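# Put the blue foam block, or else the box, in the tote

## Task

Check the room's floor for a blue foam block. If one is there, place it inside the tote near the door; if not, place the cardboard box inside that tote. The placed item must sit fully within the tote's rim, without overhanging, and must stay there on its own once the robot lets go. The robot must not topple or finish leaning.

## Robot and tools

Robot: TidyBot++, a mobile base 0.54 m long, 0.50 m wide and 0.38 m tall on four powered casters, carrying one seven-joint arm with a two-finger gripper. The shoulder sits 0.12 m ahead of the base centre and 0.68 m off the floor. Segments: upper arm 0.42 m, forearm 0.31 m, hand 0.31 m (wrist to the hand point). Cameras: base_camera (fixed on the base) and wrist_camera (looks along the hand). The arm begins folded, hand down, poking up to 0.08 m past the base front, elbow up to 1.15 m high.

Frames: the base frame has its origin on the floor below the base centre, x ahead, y to the left, z up. hand_pose is in this frame and marks the point between the finger pads; its z axis runs out along the fingers, its y axis is the opening direction. The odometry frame is the base frame where the scene began. base_odometry heading is positive to the left, range -3.142 to 3.142; it counts wheel turns only, so slip looks like travel and drift builds up. base_tilt is in degrees, positive when leaning forward or right, with a fixed bias near 1 degree.

execute_actions: argument actions is a list holding zero or one action; an empty list just reports state and images. An action may hold base, joints, speeds. base is a relative offset from where the base last reported itself, with exactly one key: translate_m (metres, forward positive, -2 to 2), strafe_m (metres, left positive, -2 to 2) or rotate_rad (radians, counter-clockwise from above positive, -6.3 to 6.3). joints is one object of absolute targets keyed by name: joint_1_rad any angle (whole arm about vertical; positive is clockwise from above, opposite to rotate_rad), joint_2_rad -2.249 to 2.249 (shoulder), joint_3_rad any angle (upper-arm roll), joint_4_rad -2.579 to 2.579 (elbow), joint_5_rad any angle (forearm roll), joint_6_rad -2.099 to 2.099 (wrist), joint_7_rad any angle (hand roll; hand down, positive is counter-clockwise from above, and at 1.57 the fingers open left and right), gripper_pos 0 (open) to 1 (closed). Done-tolerances: ±0.039 for joints 1-4, ±0.056 for 5-7, ±0.03 gripper. Unbounded joints go the short way, so turn them in steps below half a turn. Finger gap is roughly 85 x (1 - gripper_pos) mm; closed fingertips reach about 20 mm beyond the hand point. speeds caps top speed per key for that action: translate_m and strafe_m 0.05 to 0.5 m/s, rotate_rad 0.1 to 1.57 rad/s (defaults are the maxima). A base move needing over 8.667 s is refused; no action exceeds 15 s. Any unknown key or out-of-range value rejects the entire call. cameras: list of base_camera, wrist_camera or all; omitted, null or ["all"] gives every camera, [] gives none.

Arm planar geometry (joint_1_rad = 0, joint_3_rad = 3.14, joint_5_rad = 0, as at start): segment tilt from vertical, forward positive, is joint_2_rad for the upper arm, joint_2_rad - joint_4_rad for the forearm, and that minus joint_6_rad for the hand. Forward reach from the shoulder is the sum of length x sin(tilt); height above it is the sum of length x cos(tilt). A downward hand can reach about 0.94 m above the floor only near the base. Arm joints move up to 1.39 rad/s (1.22 for joints 5-7).

wait: seconds, 0 to 10; commands nothing and returns state and images. zoom_image: camera (base_camera or wrist_camera) and region [x0, y0, x1, y1] in pixels of that camera's latest full image, top-left origin, at most 504 by 504. finished_scene: scene, the current scene's number; irreversible, and the goal must already hold steadily. Its result states the next task. After a summary restart, call execute_actions with an empty list first.

Result lines: pictures names the returned images in order. base_status and joint_status report how each commanded motion ended: done; off_target (resting away from target, maybe still pushing); contact_stop or time_out (target dropped, holding in place). A blocked base may still say done though it stopped short. "joint command not followed" with a "cause:" line means a self-collision check withheld the arm targets (the gripper still acts); named joints then read not_followed and may be retried later. on_its_own lists motion you did not command. motor_effort gives percent of max per motor, bracketed value being the peak. ARM HIT means the arm struck the base or itself. MOTOR HOT warns from 60 °C; OVER-TEMPERATURE FAULT at 75 °C lets the arm sink, and joints show limit_stop_at_motor_heat (resend targets). If a call reports a stop, later calls in the same reply are skipped. Joints omitted from an action may keep pushing toward old targets.

Accuracy: friction leaves joints slightly off even with "all done"; fix by sending each joint its last command plus (wanted minus read). hand_pose itself may be 1-2 cm wrong, so trust images. A held object makes the arm sag; while holding, never command a joint to its current reading. Keep fingers clear of the floor.

Cameras: calibration (K, distortion, T_world_to_cam in the base frame) is listed per camera; base_camera is pinhole 644x364, wrist_camera fisheye 644x476. Expect small errors, larger for wrist_camera.

Avoid: driving while the arm is snagged above about 0.8 m (tipping), shoving or pulling on a raised hand, ramming the arm with the base. Torque limits are 104.5 N m for joints 1-4 (warning 56.7) and 51.3 N m for joints 5-7 (warning 29.4); exceeding one freezes the arm for 10 s while the base continues. Avoid drops, slams, hard pushes, holding loads for long (heat), and leaving the object resting on the robot. The robot holds its last command while you think, and loose objects may occasionally be nudged.

Each tool is called after "Emit:" as name(argument=value, ...), one argument or row to a line, values as JSON.

## Session

Emit:
execute_actions(
  actions=[],
)

Scene clock: 0.00 s.
base_odometry: x=+0.000 y=+0.000 heading=+0.000 (m, m, rad; odometry frame)
base_tilt: forward=+0.8 right=-0.4 (deg)
base_status: not commanded
joint_positions: joint_1_rad=-0.013 joint_2_rad=-0.307 joint_3_rad=+3.169 joint_4_rad=-2.520 joint_5_rad=+0.034 joint_6_rad=-0.890 joint_7_rad=+1.548 gripper_pos=+0.000
joint_status: not commanded
motor_effort: joint_1_rad=+0 joint_2_rad=-4 joint_3_rad=+1 joint_4_rad=+13 joint_5_rad=+1 joint_6_rad=+1 joint_7_rad=+1 (%)
hand_pose: x=+0.2556 y=-0.0078 z=+0.5835 quat_wxyz=(+0.009, +1.000, -0.007, +0.019) (m; base frame)
pictures: base_camera, wrist_camera
Images, in order (width x height): base_camera 644x364, wrist_camera 644x476.

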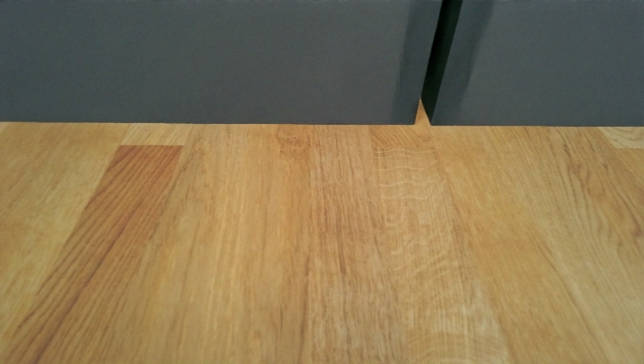

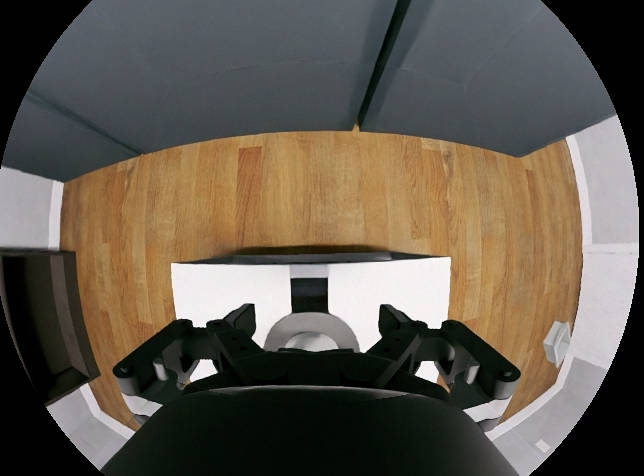

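Emit:
execute_actions(
  actions=[
    {"base":{"rotate_rad":-2.2},"joints":{"joint_6_rad":0.1}},
  ],
)

Emit:
execute_actions(
  actions=[
    {"base":{"rotate_rad":-1.9}},
  ],
)

Scene clock: 7.50 s.
base_odometry: x=+0.000 y=+0.000 heading=-2.200 (m, m, rad; odometry frame)
base_tilt: forward=+0.8 right=-0.4 (deg)
base_status: done
joint_positions: joint_1_rad=-0.013 joint_2_rad=-0.307 joint_3_rad=+3.169 joint_4_rad=-2.516 joint_5_rad=+0.034 joint_6_rad=+0.089 joint_7_rad=+1.548 gripper_pos=+0.000
joint_status: all done
motor_effort: joint_1_rad=+0(1) joint_2_rad=-7(8) joint_3_rad=+1(2) joint_4_rad=+18(18) joint_5_rad=+1(1) joint_6_rad=+9(9) joint_7_rad=+0(0) (%)
hand_pose: x=+0.5103 y=-0.0031 z=+0.7333 quat_wxyz=(+0.001, +0.872, -0.002, +0.489) (m; base frame)
pictures: base_camera, wrist_camera
camera_calibration (this result's frames):
wrist_camera: T_world_to_cam=[[0.00630077, -0.999943, -0.00858099, 0.00211838], [-0.496664, 0.0043186, -0.867932, 0.949064], [0.86792, 0.00973051, -0.496608, 0.0562512], [0, 0, 0, 1]] pos_world=[0.422531, -0.00252772, 0.851676]
Images, in order (width x height): base_camera 644x364, wrist_camera 644x476.

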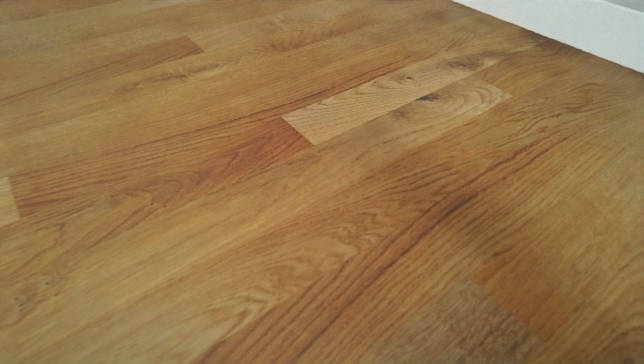

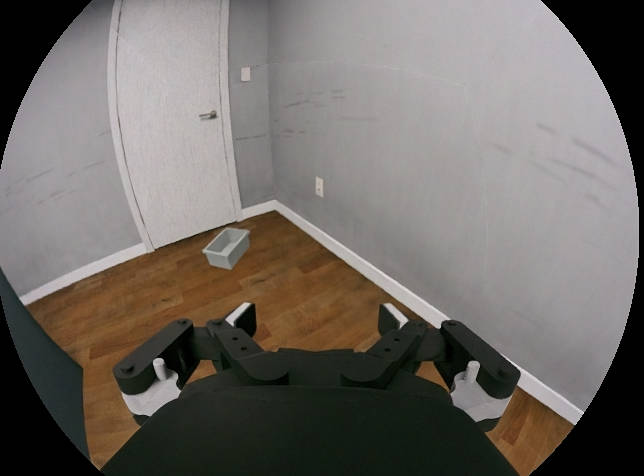

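Scene clock: 10.00 s.
base_odometry: x=+0.000 y=+0.000 heading=+2.184 (m, m, rad; odometry frame)
base_tilt: forward=+0.8 right=-0.4 (deg)
base_status: done
joint_positions: joint_1_rad=-0.013 joint_2_rad=-0.307 joint_3_rad=+3.169 joint_4_rad=-2.516 joint_5_rad=+0.034 joint_6_rad=+0.089 joint_7_rad=+1.548 gripper_pos=+0.000
joint_status: not commanded
motor_effort: joint_1_rad=+1(1) joint_2_rad=-7(8) joint_3_rad=+1(2) joint_4_rad=+18(18) joint_5_rad=+1(0) joint_6_rad=+8(9) joint_7_rad=+0(0) (%)
hand_pose: x=+0.5103 y=-0.0031 z=+0.7333 quat_wxyz=(+0.001, +0.872, -0.002, +0.489) (m; base frame)
pictures: base_camera, wrist_camera
camera_calibration (this result's frames):
wrist_camera: T_world_to_cam=[[0.00630086, -0.999943, -0.00858087, 0.00211824], [-0.496664, 0.00431844, -0.867932, 0.949064], [0.86792, 0.00973053, -0.496609, 0.0562514], [0, 0, 0, 1]] pos_world=[0.422531, -0.00252772, 0.851676]
Images, in order (width x height): base_camera 644x364, wrist_camera 644x476.

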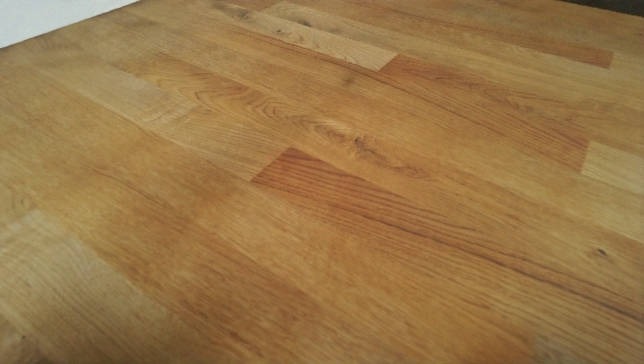

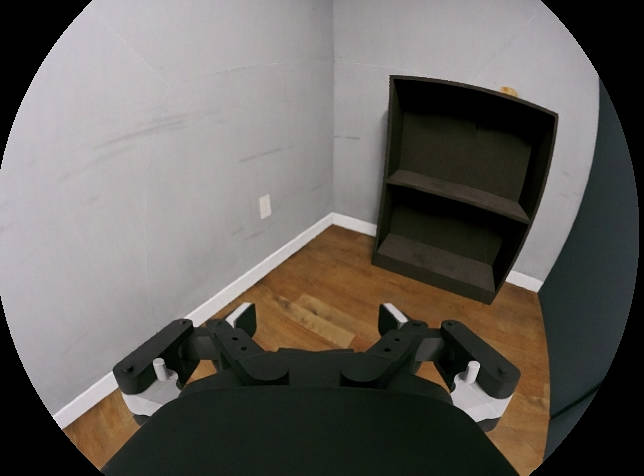

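Emit:
execute_actions(
  actions=[
    {"base":{"rotate_rad":-2.184}},
  ],
  cameras=[],
)

Emit:
execute_actions(
  actions=[
    {"base":{"translate_m":0.12}},
  ],
  cameras=[],
)

Emit:
execute_actions(
  actions=[
    {"base":{"strafe_m":-1.5}},
  ],
)

Scene clock: 20.73 s.
base_odometry: x=+0.000 y=+0.000 heading=+0.000 (m, m, rad; odometry frame)
base_tilt: forward=+0.8 right=-0.4 (deg)
base_status: done
joint_positions: joint_1_rad=-0.013 joint_2_rad=-0.307 joint_3_rad=+3.169 joint_4_rad=-2.516 joint_5_rad=+0.034 joint_6_rad=+0.089 joint_7_rad=+1.548 gripper_pos=+0.000
joint_status: not commanded
motor_effort: joint_1_rad=+0(1) joint_2_rad=-8(8) joint_3_rad=+1(2) joint_4_rad=+18(18) joint_5_rad=+1(0) joint_6_rad=+8(9) joint_7_rad=+0(1) (%)
hand_pose: x=+0.5103 y=-0.0031 z=+0.7333 quat_wxyz=(+0.001, +0.872, -0.002, +0.489) (m; base frame)
pictures: none
No camera images: the call's "cameras" was empty. Leave "cameras" out to get every camera's image.

Scene clock: 22.07 s.
base_odometry: x=+0.120 y=+0.000 heading=+0.000 (m, m, rad; odometry frame)
base_tilt: forward=+0.8 right=-0.4 (deg)
base_status: done
joint_positions: joint_1_rad=-0.013 joint_2_rad=-0.304 joint_3_rad=+3.169 joint_4_rad=-2.516 joint_5_rad=+0.034 joint_6_rad=+0.089 joint_7_rad=+1.548 gripper_pos=+0.000
joint_status: not commanded
motor_effort: joint_1_rad=+1(0) joint_2_rad=-7(10) joint_3_rad=+1(1) joint_4_rad=+18(19) joint_5_rad=+1(0) joint_6_rad=+8(9) joint_7_rad=-1(0) (%)
hand_pose: x=+0.5104 y=-0.0031 z=+0.7323 quat_wxyz=(+0.001, +0.873, -0.002, +0.488) (m; base frame)
pictures: none
No camera images: the call's "cameras" was empty. Leave "cameras" out to get every camera's image.

Scene clock: 26.43 s.
base_odometry: x=+0.120 y=-1.500 heading=+0.000 (m, m, rad; odometry frame)
base_tilt: forward=+0.8 right=-0.4 (deg)
base_status: done
joint_positions: joint_1_rad=-0.013 joint_2_rad=-0.304 joint_3_rad=+3.169 joint_4_rad=-2.516 joint_5_rad=+0.034 joint_6_rad=+0.089 joint_7_rad=+1.548 gripper_pos=+0.000
joint_status: not commanded
motor_effort: joint_1_rad=+0(0) joint_2_rad=-7(8) joint_3_rad=+2(0) joint_4_rad=+18(18) joint_5_rad=+1(1) joint_6_rad=+9(9) joint_7_rad=+0(1) (%)
hand_pose: x=+0.5104 y=-0.0031 z=+0.7323 quat_wxyz=(+0.001, +0.873, -0.002, +0.488) (m; base frame)
pictures: base_camera, wrist_camera
camera_calibration (this result's frames):
wrist_camera: T_world_to_cam=[[0.00628054, -0.999944, -0.00856665, 0.00211186], [-0.498876, 0.00429142, -0.866663, 0.948423], [0.86665, 0.00971681, -0.498821, 0.0579463], [0, 0, 0, 1]] pos_world=[0.422914, -0.0025214, 0.850886]
Images, in order (width x height): base_camera 644x364, wrist_camera 644x476.

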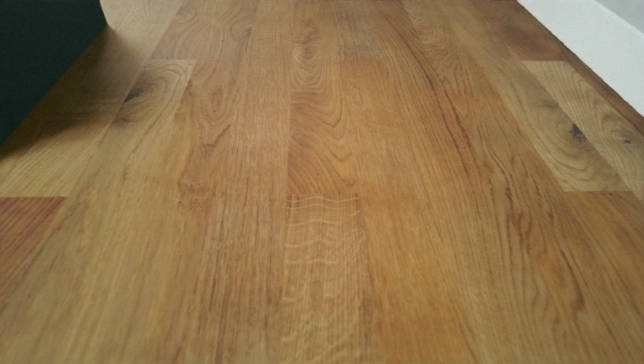

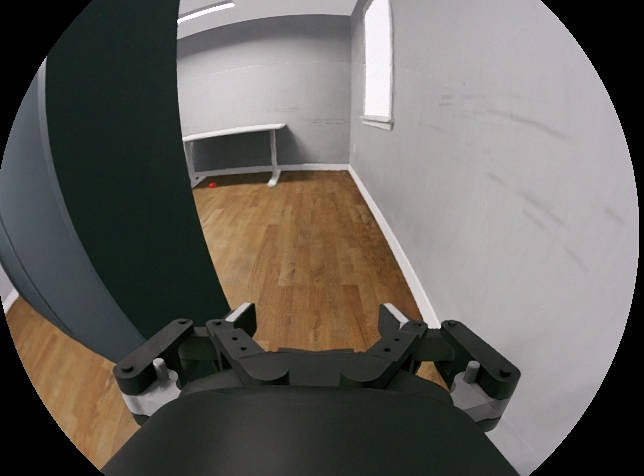

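Emit:
execute_actions(
  actions=[
    {"base":{"translate_m":1.7},"joints":{"joint_1_rad":-0.2}},
  ],
  cameras=[],
)

Emit:
execute_actions(
  actions=[
    {"base":{"rotate_rad":1.2},"joints":{"joint_1_rad":0}},
  ],
)

Scene clock: 38.80 s.
base_odometry: x=+1.820 y=-1.501 heading=+0.000 (m, m, rad; odometry frame)
base_tilt: forward=+0.8 right=-0.4 (deg)
base_status: done
joint_positions: joint_1_rad=-0.178 joint_2_rad=-0.305 joint_3_rad=+3.169 joint_4_rad=-2.516 joint_5_rad=+0.034 joint_6_rad=+0.089 joint_7_rad=+1.548 gripper_pos=+0.000
joint_status: all done
motor_effort: joint_1_rad=+0(1) joint_2_rad=-8(9) joint_3_rad=+1(2) joint_4_rad=+18(19) joint_5_rad=+0(1) joint_6_rad=+9(10) joint_7_rad=-1(0) (%)
hand_pose: x=+0.5055 y=+0.0612 z=+0.7325 quat_wxyz=(-0.039, +0.870, +0.070, +0.487) (m; base frame)
pictures: none
No camera images: the call's "cameras" was empty. Leave "cameras" out to get every camera's image.

Scene clock: 40.83 s.
base_odometry: x=+1.820 y=-1.501 heading=+1.199 (m, m, rad; odometry frame)
base_tilt: forward=+0.8 right=-0.4 (deg)
base_status: done
joint_positions: joint_1_rad=-0.019 joint_2_rad=-0.305 joint_3_rad=+3.169 joint_4_rad=-2.516 joint_5_rad=+0.034 joint_6_rad=+0.089 joint_7_rad=+1.548 gripper_pos=+0.000
joint_status: all done
motor_effort: joint_1_rad=+1(1) joint_2_rad=-7(8) joint_3_rad=+1(2) joint_4_rad=+18(18) joint_5_rad=+1(0) joint_6_rad=+9(9) joint_7_rad=+0(0) (%)
hand_pose: x=+0.5103 y=-0.0009 z=+0.7325 quat_wxyz=(+0.000, +0.873, +0.001, +0.488) (m; base frame)
pictures: base_camera, wrist_camera
camera_calibration (this result's frames):
wrist_camera: T_world_to_cam=[[0.0119497, -0.999892, -0.00856162, 0.00143497], [-0.498499, 0.0014652, -0.866889, 0.948485], [0.866808, 0.0146271, -0.498428, 0.0577029], [0, 0, 0, 1]] pos_world=[0.422785, -0.000798937, 0.851005]
Images, in order (width x height): base_camera 644x364, wrist_camera 644x476.

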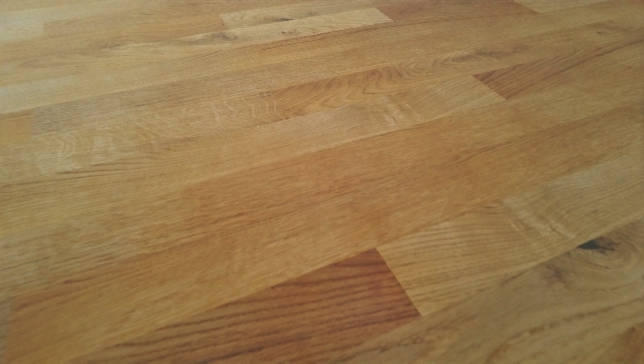

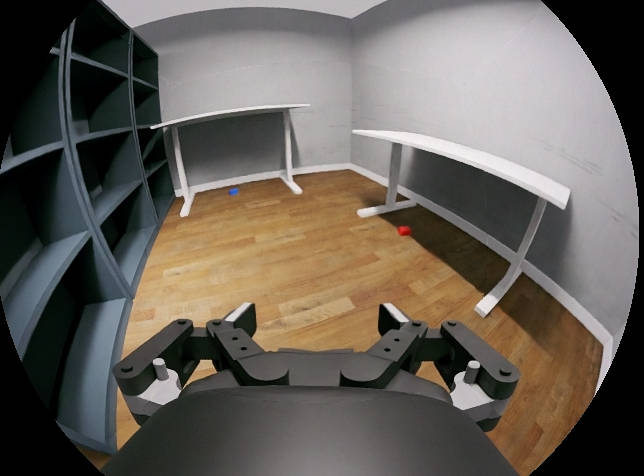

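Emit:
execute_actions(
  actions=[
    {"base":{"rotate_rad":0.343}},
  ],
  cameras=[],
)

Emit:
execute_actions(
  actions=[
    {"base":{"translate_m":2.0},"joints":{"joint_1_rad":0,"joint_2_rad":1.4,"joint_3_rad":3.14,"joint_4_rad":-1.2,"joint_5_rad":0,"joint_6_rad":-0.54}},
  ],
)

Scene clock: 49.30 s.
base_odometry: x=+1.820 y=-1.501 heading=+1.542 (m, m, rad; odometry frame)
base_tilt: forward=+0.8 right=-0.4 (deg)
base_status: done
joint_positions: joint_1_rad=-0.018 joint_2_rad=-0.305 joint_3_rad=+3.169 joint_4_rad=-2.516 joint_5_rad=+0.034 joint_6_rad=+0.089 joint_7_rad=+1.548 gripper_pos=+0.000
joint_status: not commanded
motor_effort: joint_1_rad=+1(1) joint_2_rad=-7(7) joint_3_rad=+1(2) joint_4_rad=+18(18) joint_5_rad=+1(0) joint_6_rad=+9(9) joint_7_rad=+0(0) (%)
hand_pose: x=+0.5103 y=-0.0010 z=+0.7325 quat_wxyz=(+0.000, +0.873, +0.000, +0.488) (m; base frame)
pictures: none
No camera images: the call's "cameras" was empty. Leave "cameras" out to get every camera's image.

Scene clock: 54.63 s.
base_odometry: x=+1.876 y=+0.499 heading=+1.543 (m, m, rad; odometry frame)
base_tilt: forward=+0.9 right=-0.4 (deg)
base_status: done
joint_positions: joint_1_rad=-0.018 joint_2_rad=+1.395 joint_3_rad=+3.157 joint_4_rad=-1.207 joint_5_rad=+0.034 joint_6_rad=-0.507 joint_7_rad=+1.548 gripper_pos=+0.000
joint_status: all done
motor_effort: joint_1_rad=+0(1) joint_2_rad=-43(45) joint_3_rad=+0(0) joint_4_rad=+8(18) joint_5_rad=+1(1) joint_6_rad=+2(8) joint_7_rad=+0(0) (%)
hand_pose: x=+0.7057 y=-0.0023 z=+0.1749 quat_wxyz=(+0.016, +1.000, +0.011, +0.017) (m; base frame)
pictures: base_camera, wrist_camera
camera_calibration (this result's frames):
wrist_camera: T_world_to_cam=[[0.0209669, -0.999608, 0.0185307, -0.0181995], [-0.997785, -0.0220917, -0.06274, 0.774133], [0.0631248, -0.0171742, -0.997858, 0.264909], [0, 0, 0, 1]] pos_world=[0.756078, 0.00345913, 0.313248]
Images, in order (width x height): base_camera 644x364, wrist_camera 644x476.

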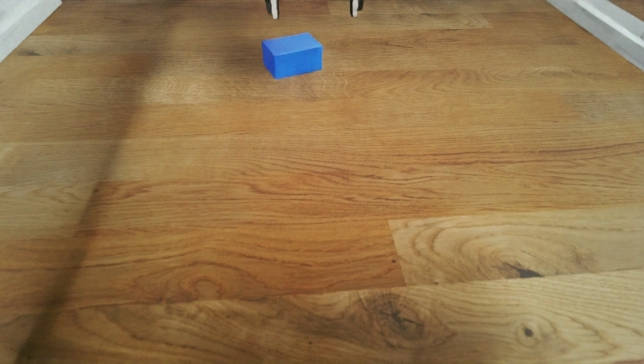

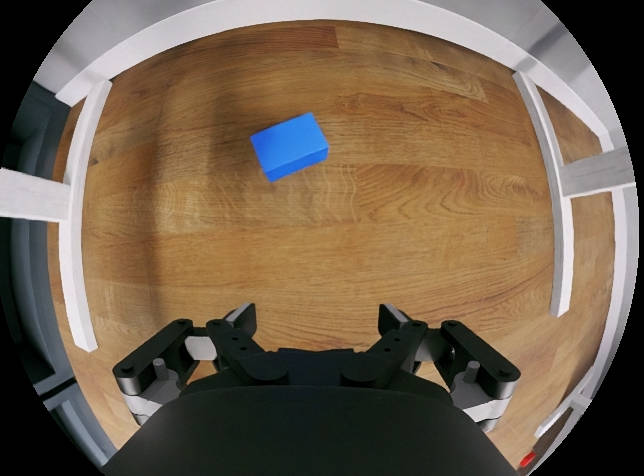

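Emit:
execute_actions(
  actions=[
    {"base":{"translate_m":0.21},"joints":{"joint_1_rad":-0.09,"joint_2_rad":1.5,"joint_4_rad":-1.25,"joint_6_rad":-0.39,"joint_7_rad":0.33}},
  ],
)

Scene clock: 65.87 s.
base_odometry: x=+1.881 y=+0.709 heading=+1.543 (m, m, rad; odometry frame)
base_tilt: forward=+0.9 right=-0.4 (deg)
base_status: done
joint_positions: joint_1_rad=-0.069 joint_2_rad=+1.484 joint_3_rad=+3.154 joint_4_rad=-1.236 joint_5_rad=+0.034 joint_6_rad=-0.420 joint_7_rad=+0.346 gripper_pos=+0.000
joint_status: all done
motor_effort: joint_1_rad=+0(3) joint_2_rad=-42(44) joint_3_rad=+1(0) joint_4_rad=+6(10) joint_5_rad=+1(1) joint_6_rad=+1(1) joint_7_rad=+0(1) (%)
hand_pose: x=+0.6669 y=+0.0276 z=+0.1202 quat_wxyz=(+0.010, +0.846, -0.533, +0.009) (m; base frame)
pictures: base_camera, wrist_camera
camera_calibration (this result's frames):
wrist_camera: T_world_to_cam=[[-0.902971, -0.429661, -0.00586735, 0.616842], [-0.428753, 0.901802, -0.0540729, 0.326687], [0.0285242, -0.0463107, -0.99852, 0.237299], [0, 0, 0, 1]] pos_world=[0.69029, -0.0185853, 0.258231]
Images, in order (width x height): base_camera 644x364, wrist_camera 644x476.

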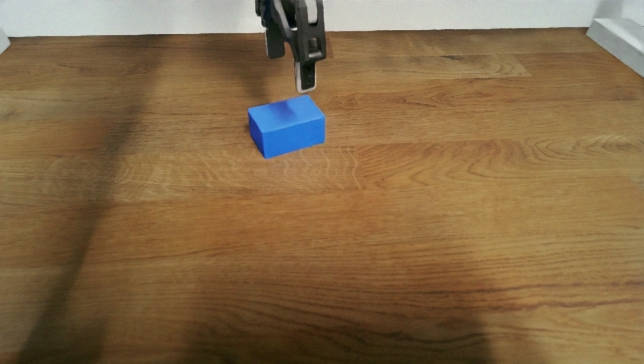

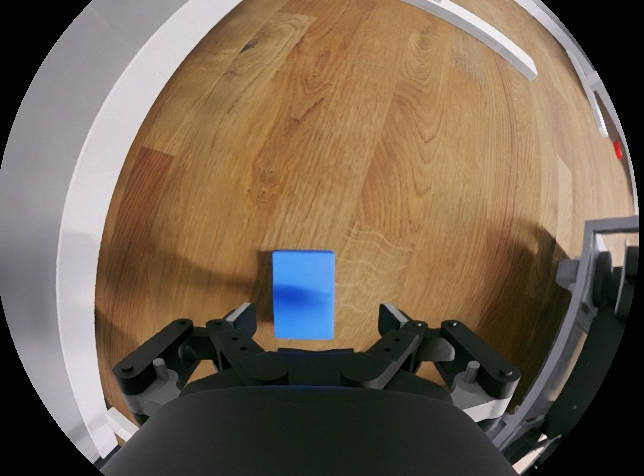

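Emit:
execute_actions(
  actions=[
    {"base":{"translate_m":0.016}},
  ],
  cameras=[],
)

Emit:
execute_actions(
  actions=[
    {"joints":{"joint_2_rad":1.7,"joint_4_rad":-1.02}},
  ],
)

Emit:
execute_actions(
  actions=[
    {"joints":{"gripper_pos":1}},
  ],
)

Scene clock: 70.60 s.
base_odometry: x=+1.882 y=+0.725 heading=+1.543 (m, m, rad; odometry frame)
base_tilt: forward=+0.8 right=-0.4 (deg)
base_status: done
joint_positions: joint_1_rad=-0.069 joint_2_rad=+1.486 joint_3_rad=+3.154 joint_4_rad=-1.242 joint_5_rad=+0.034 joint_6_rad=-0.419 joint_7_rad=+0.346 gripper_pos=+0.000
joint_status: not commanded
motor_effort: joint_1_rad=+0(2) joint_2_rad=-41(43) joint_3_rad=+0(0) joint_4_rad=+6(7) joint_5_rad=+1(1) joint_6_rad=+1(0) joint_7_rad=+0(0) (%)
hand_pose: x=+0.6620 y=+0.0274 z=+0.1180 quat_wxyz=(+0.012, +0.846, -0.533, +0.005) (m; base frame)
pictures: none
No camera images: the call's "cameras" was empty. Leave "cameras" out to get every camera's image.

Scene clock: 72.13 s.
base_odometry: x=+1.882 y=+0.725 heading=+1.543 (m, m, rad; odometry frame)
base_tilt: forward=+0.9 right=-0.4 (deg)
base_status: not commanded
joint_positions: joint_1_rad=-0.069 joint_2_rad=+1.700 joint_3_rad=+3.154 joint_4_rad=-1.033 joint_5_rad=+0.034 joint_6_rad=-0.419 joint_7_rad=+0.346 gripper_pos=+0.000
joint_status: all done
motor_effort: joint_1_rad=+0(0) joint_2_rad=-41(44) joint_3_rad=+0(1) joint_4_rad=+6(7) joint_5_rad=+1(1) joint_6_rad=+1(1) joint_7_rad=+0(1) (%)
hand_pose: x=+0.6572 y=+0.0274 z=+0.0279 quat_wxyz=(+0.014, +0.847, -0.532, +0.003) (m; base frame)
pictures: base_camera, wrist_camera
camera_calibration (this result's frames):
wrist_camera: T_world_to_cam=[[-0.901812, -0.432085, 0.00607563, 0.606455], [-0.431839, 0.900608, -0.0492005, 0.319599], [0.015787, -0.0469933, -0.99877, 0.153724], [0, 0, 0, 1]] pos_world=[0.682497, -0.0185693, 0.165575]
Images, in order (width x height): base_camera 644x364, wrist_camera 644x476.

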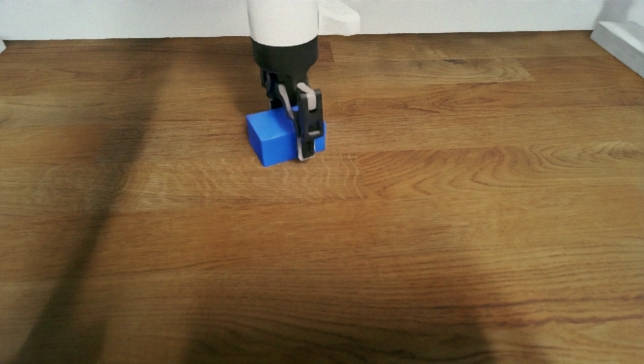

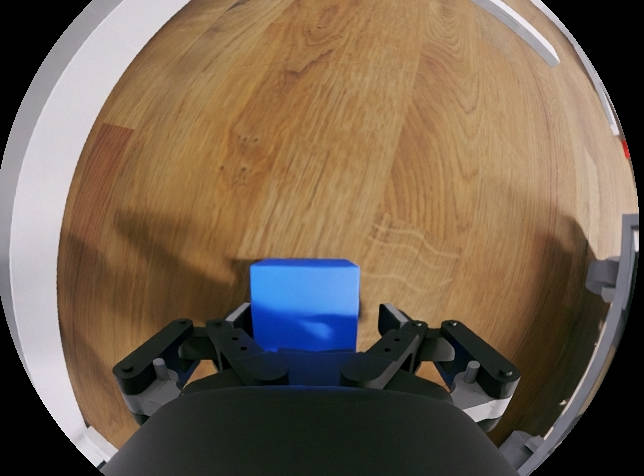

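Scene clock: 73.23 s.
base_odometry: x=+1.882 y=+0.725 heading=+1.543 (m, m, rad; odometry frame)
base_tilt: forward=+0.9 right=-0.4 (deg)
base_status: not commanded
joint_positions: joint_1_rad=-0.069 joint_2_rad=+1.698 joint_3_rad=+3.154 joint_4_rad=-1.030 joint_5_rad=+0.034 joint_6_rad=-0.419 joint_7_rad=+0.346 gripper_pos=+0.379
joint_status: gripper_pos off_target (ended at +0.379, target +1.000)
motor_effort: joint_1_rad=+0(1) joint_2_rad=-41(44) joint_3_rad=+1(0) joint_4_rad=+6(11) joint_5_rad=+1(1) joint_6_rad=+1(7) joint_7_rad=+0(1) (%)
hand_pose: x=+0.6606 y=+0.0277 z=+0.0294 quat_wxyz=(+0.012, +0.847, -0.532, +0.006) (m; base frame)
pictures: base_camera, wrist_camera
camera_calibration (this result's frames):
wrist_camera: T_world_to_cam=[[-0.901814, -0.432124, 0.000901831, 0.609768], [-0.431598, 0.90061, -0.0512288, 0.320816], [0.021325, -0.0465881, -0.998687, 0.151575], [0, 0, 0, 1]] pos_world=[0.685128, -0.0183734, 0.167261]
Images, in order (width x height): base_camera 644x364, wrist_camera 644x476.

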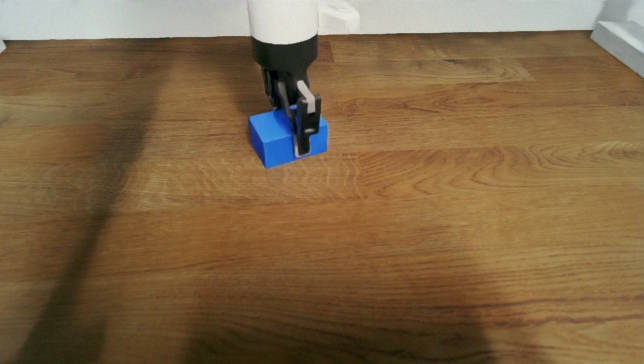

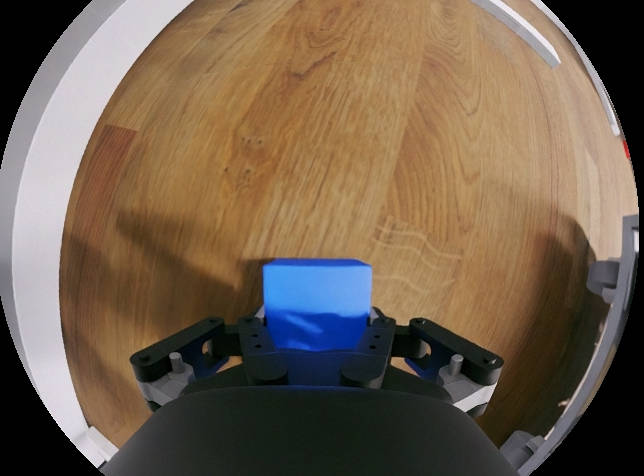

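Emit:
execute_actions(
  actions=[
    {"base":{"translate_m":-0.8},"joints":{"joint_2_rad":1.45,"joint_4_rad":-1.27}},
  ],
  cameras=[],
)

Emit:
execute_actions(
  actions=[
    {"base":{"translate_m":-1.45},"joints":{"joint_1_rad":0,"joint_2_rad":0.6,"joint_4_rad":-2.12,"joint_7_rad":1.57}},
  ],
  cameras=[],
)

Emit:
execute_actions(
  actions=[
    {"base":{"rotate_rad":1.63}},
  ],
)

Emit:
execute_actions(
  actions=[
    {"base":{"translate_m":1.45},"joints":{"joint_2_rad":1.1,"joint_4_rad":-1.62}},
  ],
)

Scene clock: 83.03 s.
base_odometry: x=+1.859 y=-0.075 heading=+1.543 (m, m, rad; odometry frame)
base_tilt: forward=+0.9 right=-0.4 (deg)
base_status: done
joint_positions: joint_1_rad=-0.071 joint_2_rad=+1.449 joint_3_rad=+3.153 joint_4_rad=-1.265 joint_5_rad=+0.034 joint_6_rad=-0.418 joint_7_rad=+0.346 gripper_pos=+0.379
joint_status: all done
motor_effort: joint_1_rad=+0(3) joint_2_rad=-42(44) joint_3_rad=+1(1) joint_4_rad=+7(8) joint_5_rad=+1(1) joint_6_rad=+1(0) joint_7_rad=-1(0) (%)
hand_pose: x=+0.6695 y=+0.0294 z=+0.1356 quat_wxyz=(+0.007, +0.846, -0.533, +0.011) (m; base frame)
pictures: none
No camera images: the call's "cameras" was empty. Leave "cameras" out to get every camera's image.

Scene clock: 87.30 s.
base_odometry: x=+1.819 y=-1.525 heading=+1.543 (m, m, rad; odometry frame)
base_tilt: forward=+0.8 right=-0.4 (deg)
base_status: done
joint_positions: joint_1_rad=-0.026 joint_2_rad=+0.611 joint_3_rad=+3.153 joint_4_rad=-2.115 joint_5_rad=+0.034 joint_6_rad=-0.418 joint_7_rad=+1.534 gripper_pos=+0.379
joint_status: all done
motor_effort: joint_1_rad=+1(1) joint_2_rad=-27(44) joint_3_rad=+1(0) joint_4_rad=+6(8) joint_5_rad=+1(1) joint_6_rad=+1(0) joint_7_rad=+0(1) (%)
hand_pose: x=+0.4868 y=+0.0016 z=+0.4275 quat_wxyz=(+0.010, +1.000, +0.006, -0.001) (m; base frame)
pictures: none
No camera images: the call's "cameras" was empty. Leave "cameras" out to get every camera's image.

Scene clock: 89.67 s.
base_odometry: x=+1.819 y=-1.525 heading=-3.110 (m, m, rad; odometry frame)
base_tilt: forward=+0.8 right=-0.4 (deg)
base_status: done
joint_positions: joint_1_rad=-0.013 joint_2_rad=+0.611 joint_3_rad=+3.142 joint_4_rad=-2.115 joint_5_rad=+0.034 joint_6_rad=-0.417 joint_7_rad=+1.534 gripper_pos=+0.379
joint_status: not commanded
motor_effort: joint_1_rad=+0(3) joint_2_rad=-27(28) joint_3_rad=+0(1) joint_4_rad=+7(7) joint_5_rad=+1(1) joint_6_rad=+2(1) joint_7_rad=+0(0) (%)
hand_pose: x=+0.4868 y=+0.0014 z=+0.4276 quat_wxyz=(+0.007, +1.000, +0.003, -0.001) (m; base frame)
pictures: base_camera, wrist_camera
camera_calibration (this result's frames):
wrist_camera: T_world_to_cam=[[0.00517848, -0.999986, 0.000834004, 0.000691732], [-0.999606, -0.00519951, -0.027576, 0.557494], [0.02758, -0.000690874, -0.999619, 0.548962], [0, 0, 0, 1]] pos_world=[0.54213, 0.00396968, 0.564126]
Images, in order (width x height): base_camera 644x364, wrist_camera 644x476.

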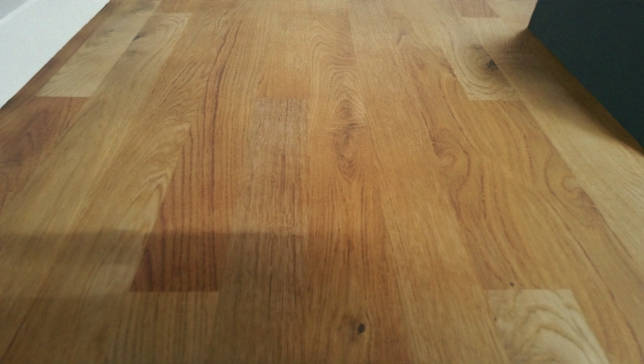

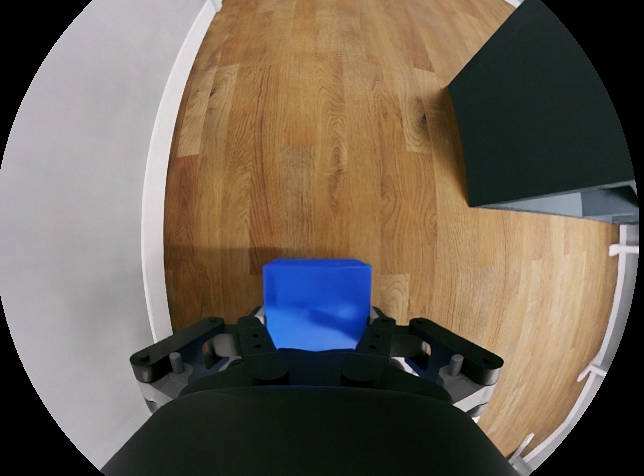

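Scene clock: 93.90 s.
base_odometry: x=+0.369 y=-1.572 heading=-3.110 (m, m, rad; odometry frame)
base_tilt: forward=+0.8 right=-0.4 (deg)
base_status: done
joint_positions: joint_1_rad=-0.013 joint_2_rad=+1.097 joint_3_rad=+3.142 joint_4_rad=-1.626 joint_5_rad=+0.034 joint_6_rad=-0.417 joint_7_rad=+1.534 gripper_pos=+0.379
joint_status: all done
motor_effort: joint_1_rad=+0(0) joint_2_rad=-38(40) joint_3_rad=+1(0) joint_4_rad=+7(9) joint_5_rad=+0(1) joint_6_rad=+1(3) joint_7_rad=+0(1) (%)
hand_pose: x=+0.6218 y=+0.0031 z=+0.2755 quat_wxyz=(+0.007, +1.000, +0.004, +0.001) (m; base frame)
pictures: base_camera, wrist_camera
camera_calibration (this result's frames):
wrist_camera: T_world_to_cam=[[0.00541657, -0.999985, 0.00101181, 0.00155245], [-0.999503, -0.00544538, -0.0310521, 0.689137], [0.0310571, -0.000843111, -0.999517, 0.391015], [0, 0, 0, 1]] pos_world=[0.676642, 0.00563471, 0.412224]
Images, in order (width x height): base_camera 644x364, wrist_camera 644x476.

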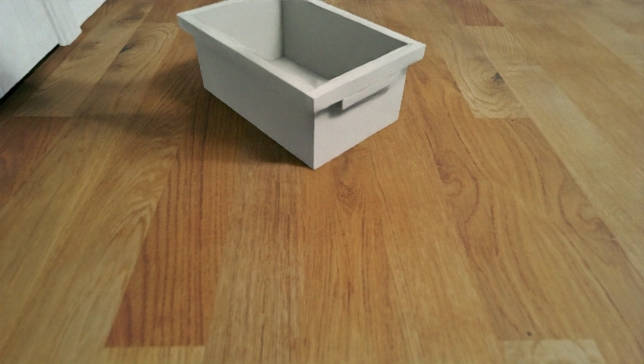

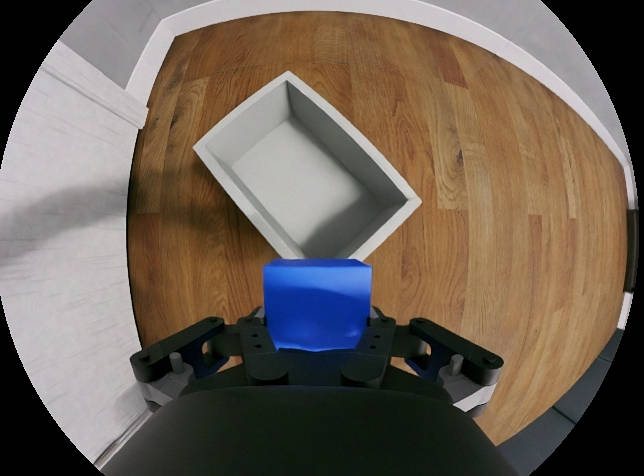

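Emit:
execute_actions(
  actions=[
    {"base":{"translate_m":0.11},"joints":{"joint_1_rad":-0.05,"joint_7_rad":0.78}},
  ],
  cameras=[],
)

Emit:
execute_actions(
  actions=[
    {"joints":{"joint_2_rad":1.66,"joint_4_rad":-1.05}},
  ],
)

Scene clock: 99.47 s.
base_odometry: x=+0.259 y=-1.575 heading=-3.109 (m, m, rad; odometry frame)
base_tilt: forward=+0.8 right=-0.4 (deg)
base_status: done
joint_positions: joint_1_rad=-0.027 joint_2_rad=+1.097 joint_3_rad=+3.142 joint_4_rad=-1.621 joint_5_rad=+0.034 joint_6_rad=-0.417 joint_7_rad=+0.796 gripper_pos=+0.379
joint_status: all done
motor_effort: joint_1_rad=+0(2) joint_2_rad=-38(40) joint_3_rad=+1(0) joint_4_rad=+6(8) joint_5_rad=+1(1) joint_6_rad=+0(2) joint_7_rad=+0(0) (%)
hand_pose: x=+0.6249 y=+0.0105 z=+0.2762 quat_wxyz=(+0.005, +0.936, -0.351, +0.006) (m; base frame)
pictures: none
No camera images: the call's "cameras" was empty. Leave "cameras" out to get every camera's image.

Scene clock: 101.30 s.
base_odometry: x=+0.259 y=-1.575 heading=-3.109 (m, m, rad; odometry frame)
base_tilt: forward=+0.9 right=-0.4 (deg)
base_status: not commanded
joint_positions: joint_1_rad=-0.027 joint_2_rad=+1.660 joint_3_rad=+3.142 joint_4_rad=-1.065 joint_5_rad=+0.034 joint_6_rad=-0.417 joint_7_rad=+0.796 gripper_pos=+0.379
joint_status: all done
motor_effort: joint_1_rad=+0(0) joint_2_rad=-42(46) joint_3_rad=+0(0) joint_4_rad=+7(8) joint_5_rad=+1(1) joint_6_rad=+1(2) joint_7_rad=+0(0) (%)
hand_pose: x=+0.6655 y=+0.0116 z=+0.0458 quat_wxyz=(+0.007, +0.937, -0.350, +0.003) (m; base frame)
pictures: base_camera, wrist_camera
camera_calibration (this result's frames):
wrist_camera: T_world_to_cam=[[-0.6576, -0.753361, -0.00300172, 0.448618], [-0.752709, 0.657187, -0.0391653, 0.554189], [0.0314783, -0.0234957, -0.999228, 0.160056], [0, 0, 0, 1]] pos_world=[0.707117, -0.0224736, 0.182984]
Images, in order (width x height): base_camera 644x364, wrist_camera 644x476.

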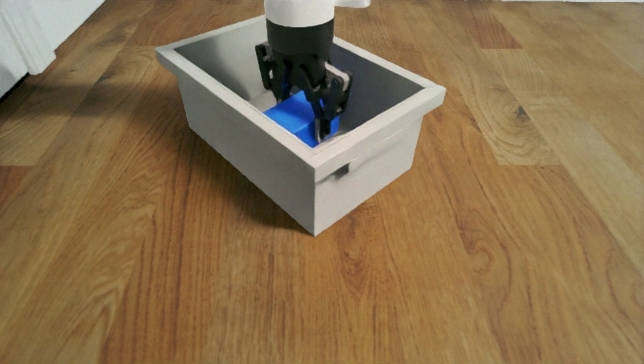

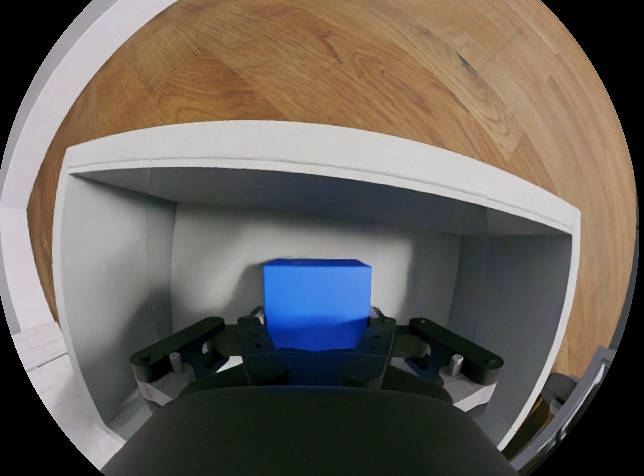

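Emit:
execute_actions(
  actions=[
    {"joints":{"gripper_pos":0}},
  ],
  cameras=[],
)

Emit:
execute_actions(
  actions=[
    {"joints":{"joint_2_rad":1.2,"joint_4_rad":-1.5}},
  ],
)

Emit:
finished_scene(
  scene=1,
)

Scene clock: 106.60 s.
base_odometry: x=+0.259 y=-1.575 heading=-3.109 (m, m, rad; odometry frame)
base_tilt: forward=+0.8 right=-0.4 (deg)
base_status: not commanded
joint_positions: joint_1_rad=-0.027 joint_2_rad=+1.660 joint_3_rad=+3.142 joint_4_rad=-1.065 joint_5_rad=+0.034 joint_6_rad=-0.417 joint_7_rad=+0.796 gripper_pos=+0.000
joint_status: all done
motor_effort: joint_1_rad=+0(0) joint_2_rad=-42(42) joint_3_rad=+0(0) joint_4_rad=+7(6) joint_5_rad=+1(1) joint_6_rad=+1(2) joint_7_rad=+1(0) (%)
hand_pose: x=+0.6656 y=+0.0116 z=+0.0458 quat_wxyz=(+0.007, +0.937, -0.350, +0.003) (m; base frame)
pictures: none
No camera images: the call's "cameras" was empty. Leave "cameras" out to get every camera's image.

Scene clock: 108.27 s.
base_odometry: x=+0.259 y=-1.575 heading=-3.109 (m, m, rad; odometry frame)
base_tilt: forward=+0.8 right=-0.4 (deg)
base_status: not commanded
joint_positions: joint_1_rad=-0.027 joint_2_rad=+1.204 joint_3_rad=+3.142 joint_4_rad=-1.488 joint_5_rad=+0.034 joint_6_rad=-0.417 joint_7_rad=+0.796 gripper_pos=+0.000
joint_status: all done
motor_effort: joint_1_rad=+0(0) joint_2_rad=-40(44) joint_3_rad=+0(0) joint_4_rad=+7(9) joint_5_rad=+1(1) joint_6_rad=+2(2) joint_7_rad=+0(0) (%)
hand_pose: x=+0.6582 y=+0.0114 z=+0.2382 quat_wxyz=(+0.001, +0.936, -0.351, +0.018) (m; base frame)
pictures: base_camera, wrist_camera
camera_calibration (this result's frames):
wrist_camera: T_world_to_cam=[[-0.657366, -0.75317, -0.0246006, 0.449241], [-0.750914, 0.657438, -0.062485, 0.560762], [0.0632351, -0.0226026, -0.997743, 0.331308], [0, 0, 0, 1]] pos_world=[0.695449, -0.0228229, 0.376651]
Images, in order (width x height): base_camera 644x364, wrist_camera 644x476.

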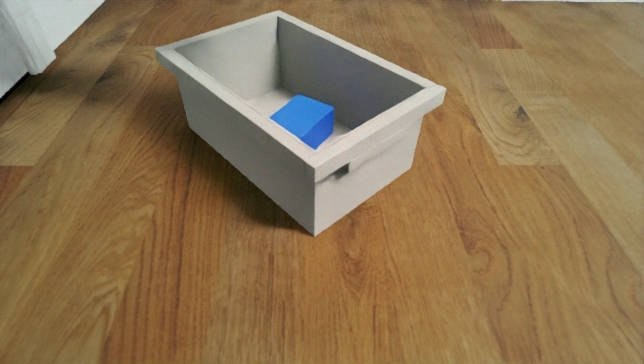

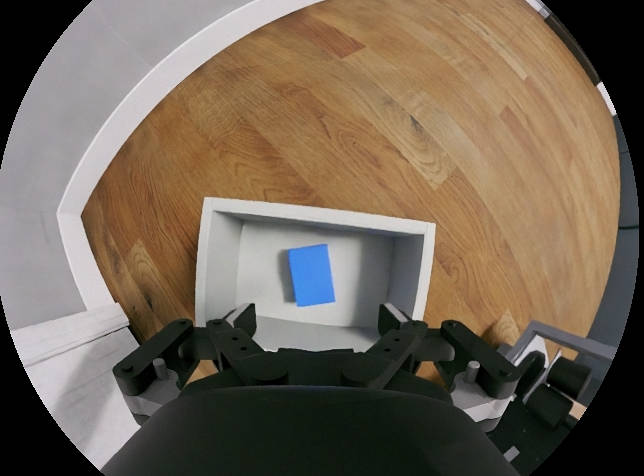

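The scene is finished: the task was done.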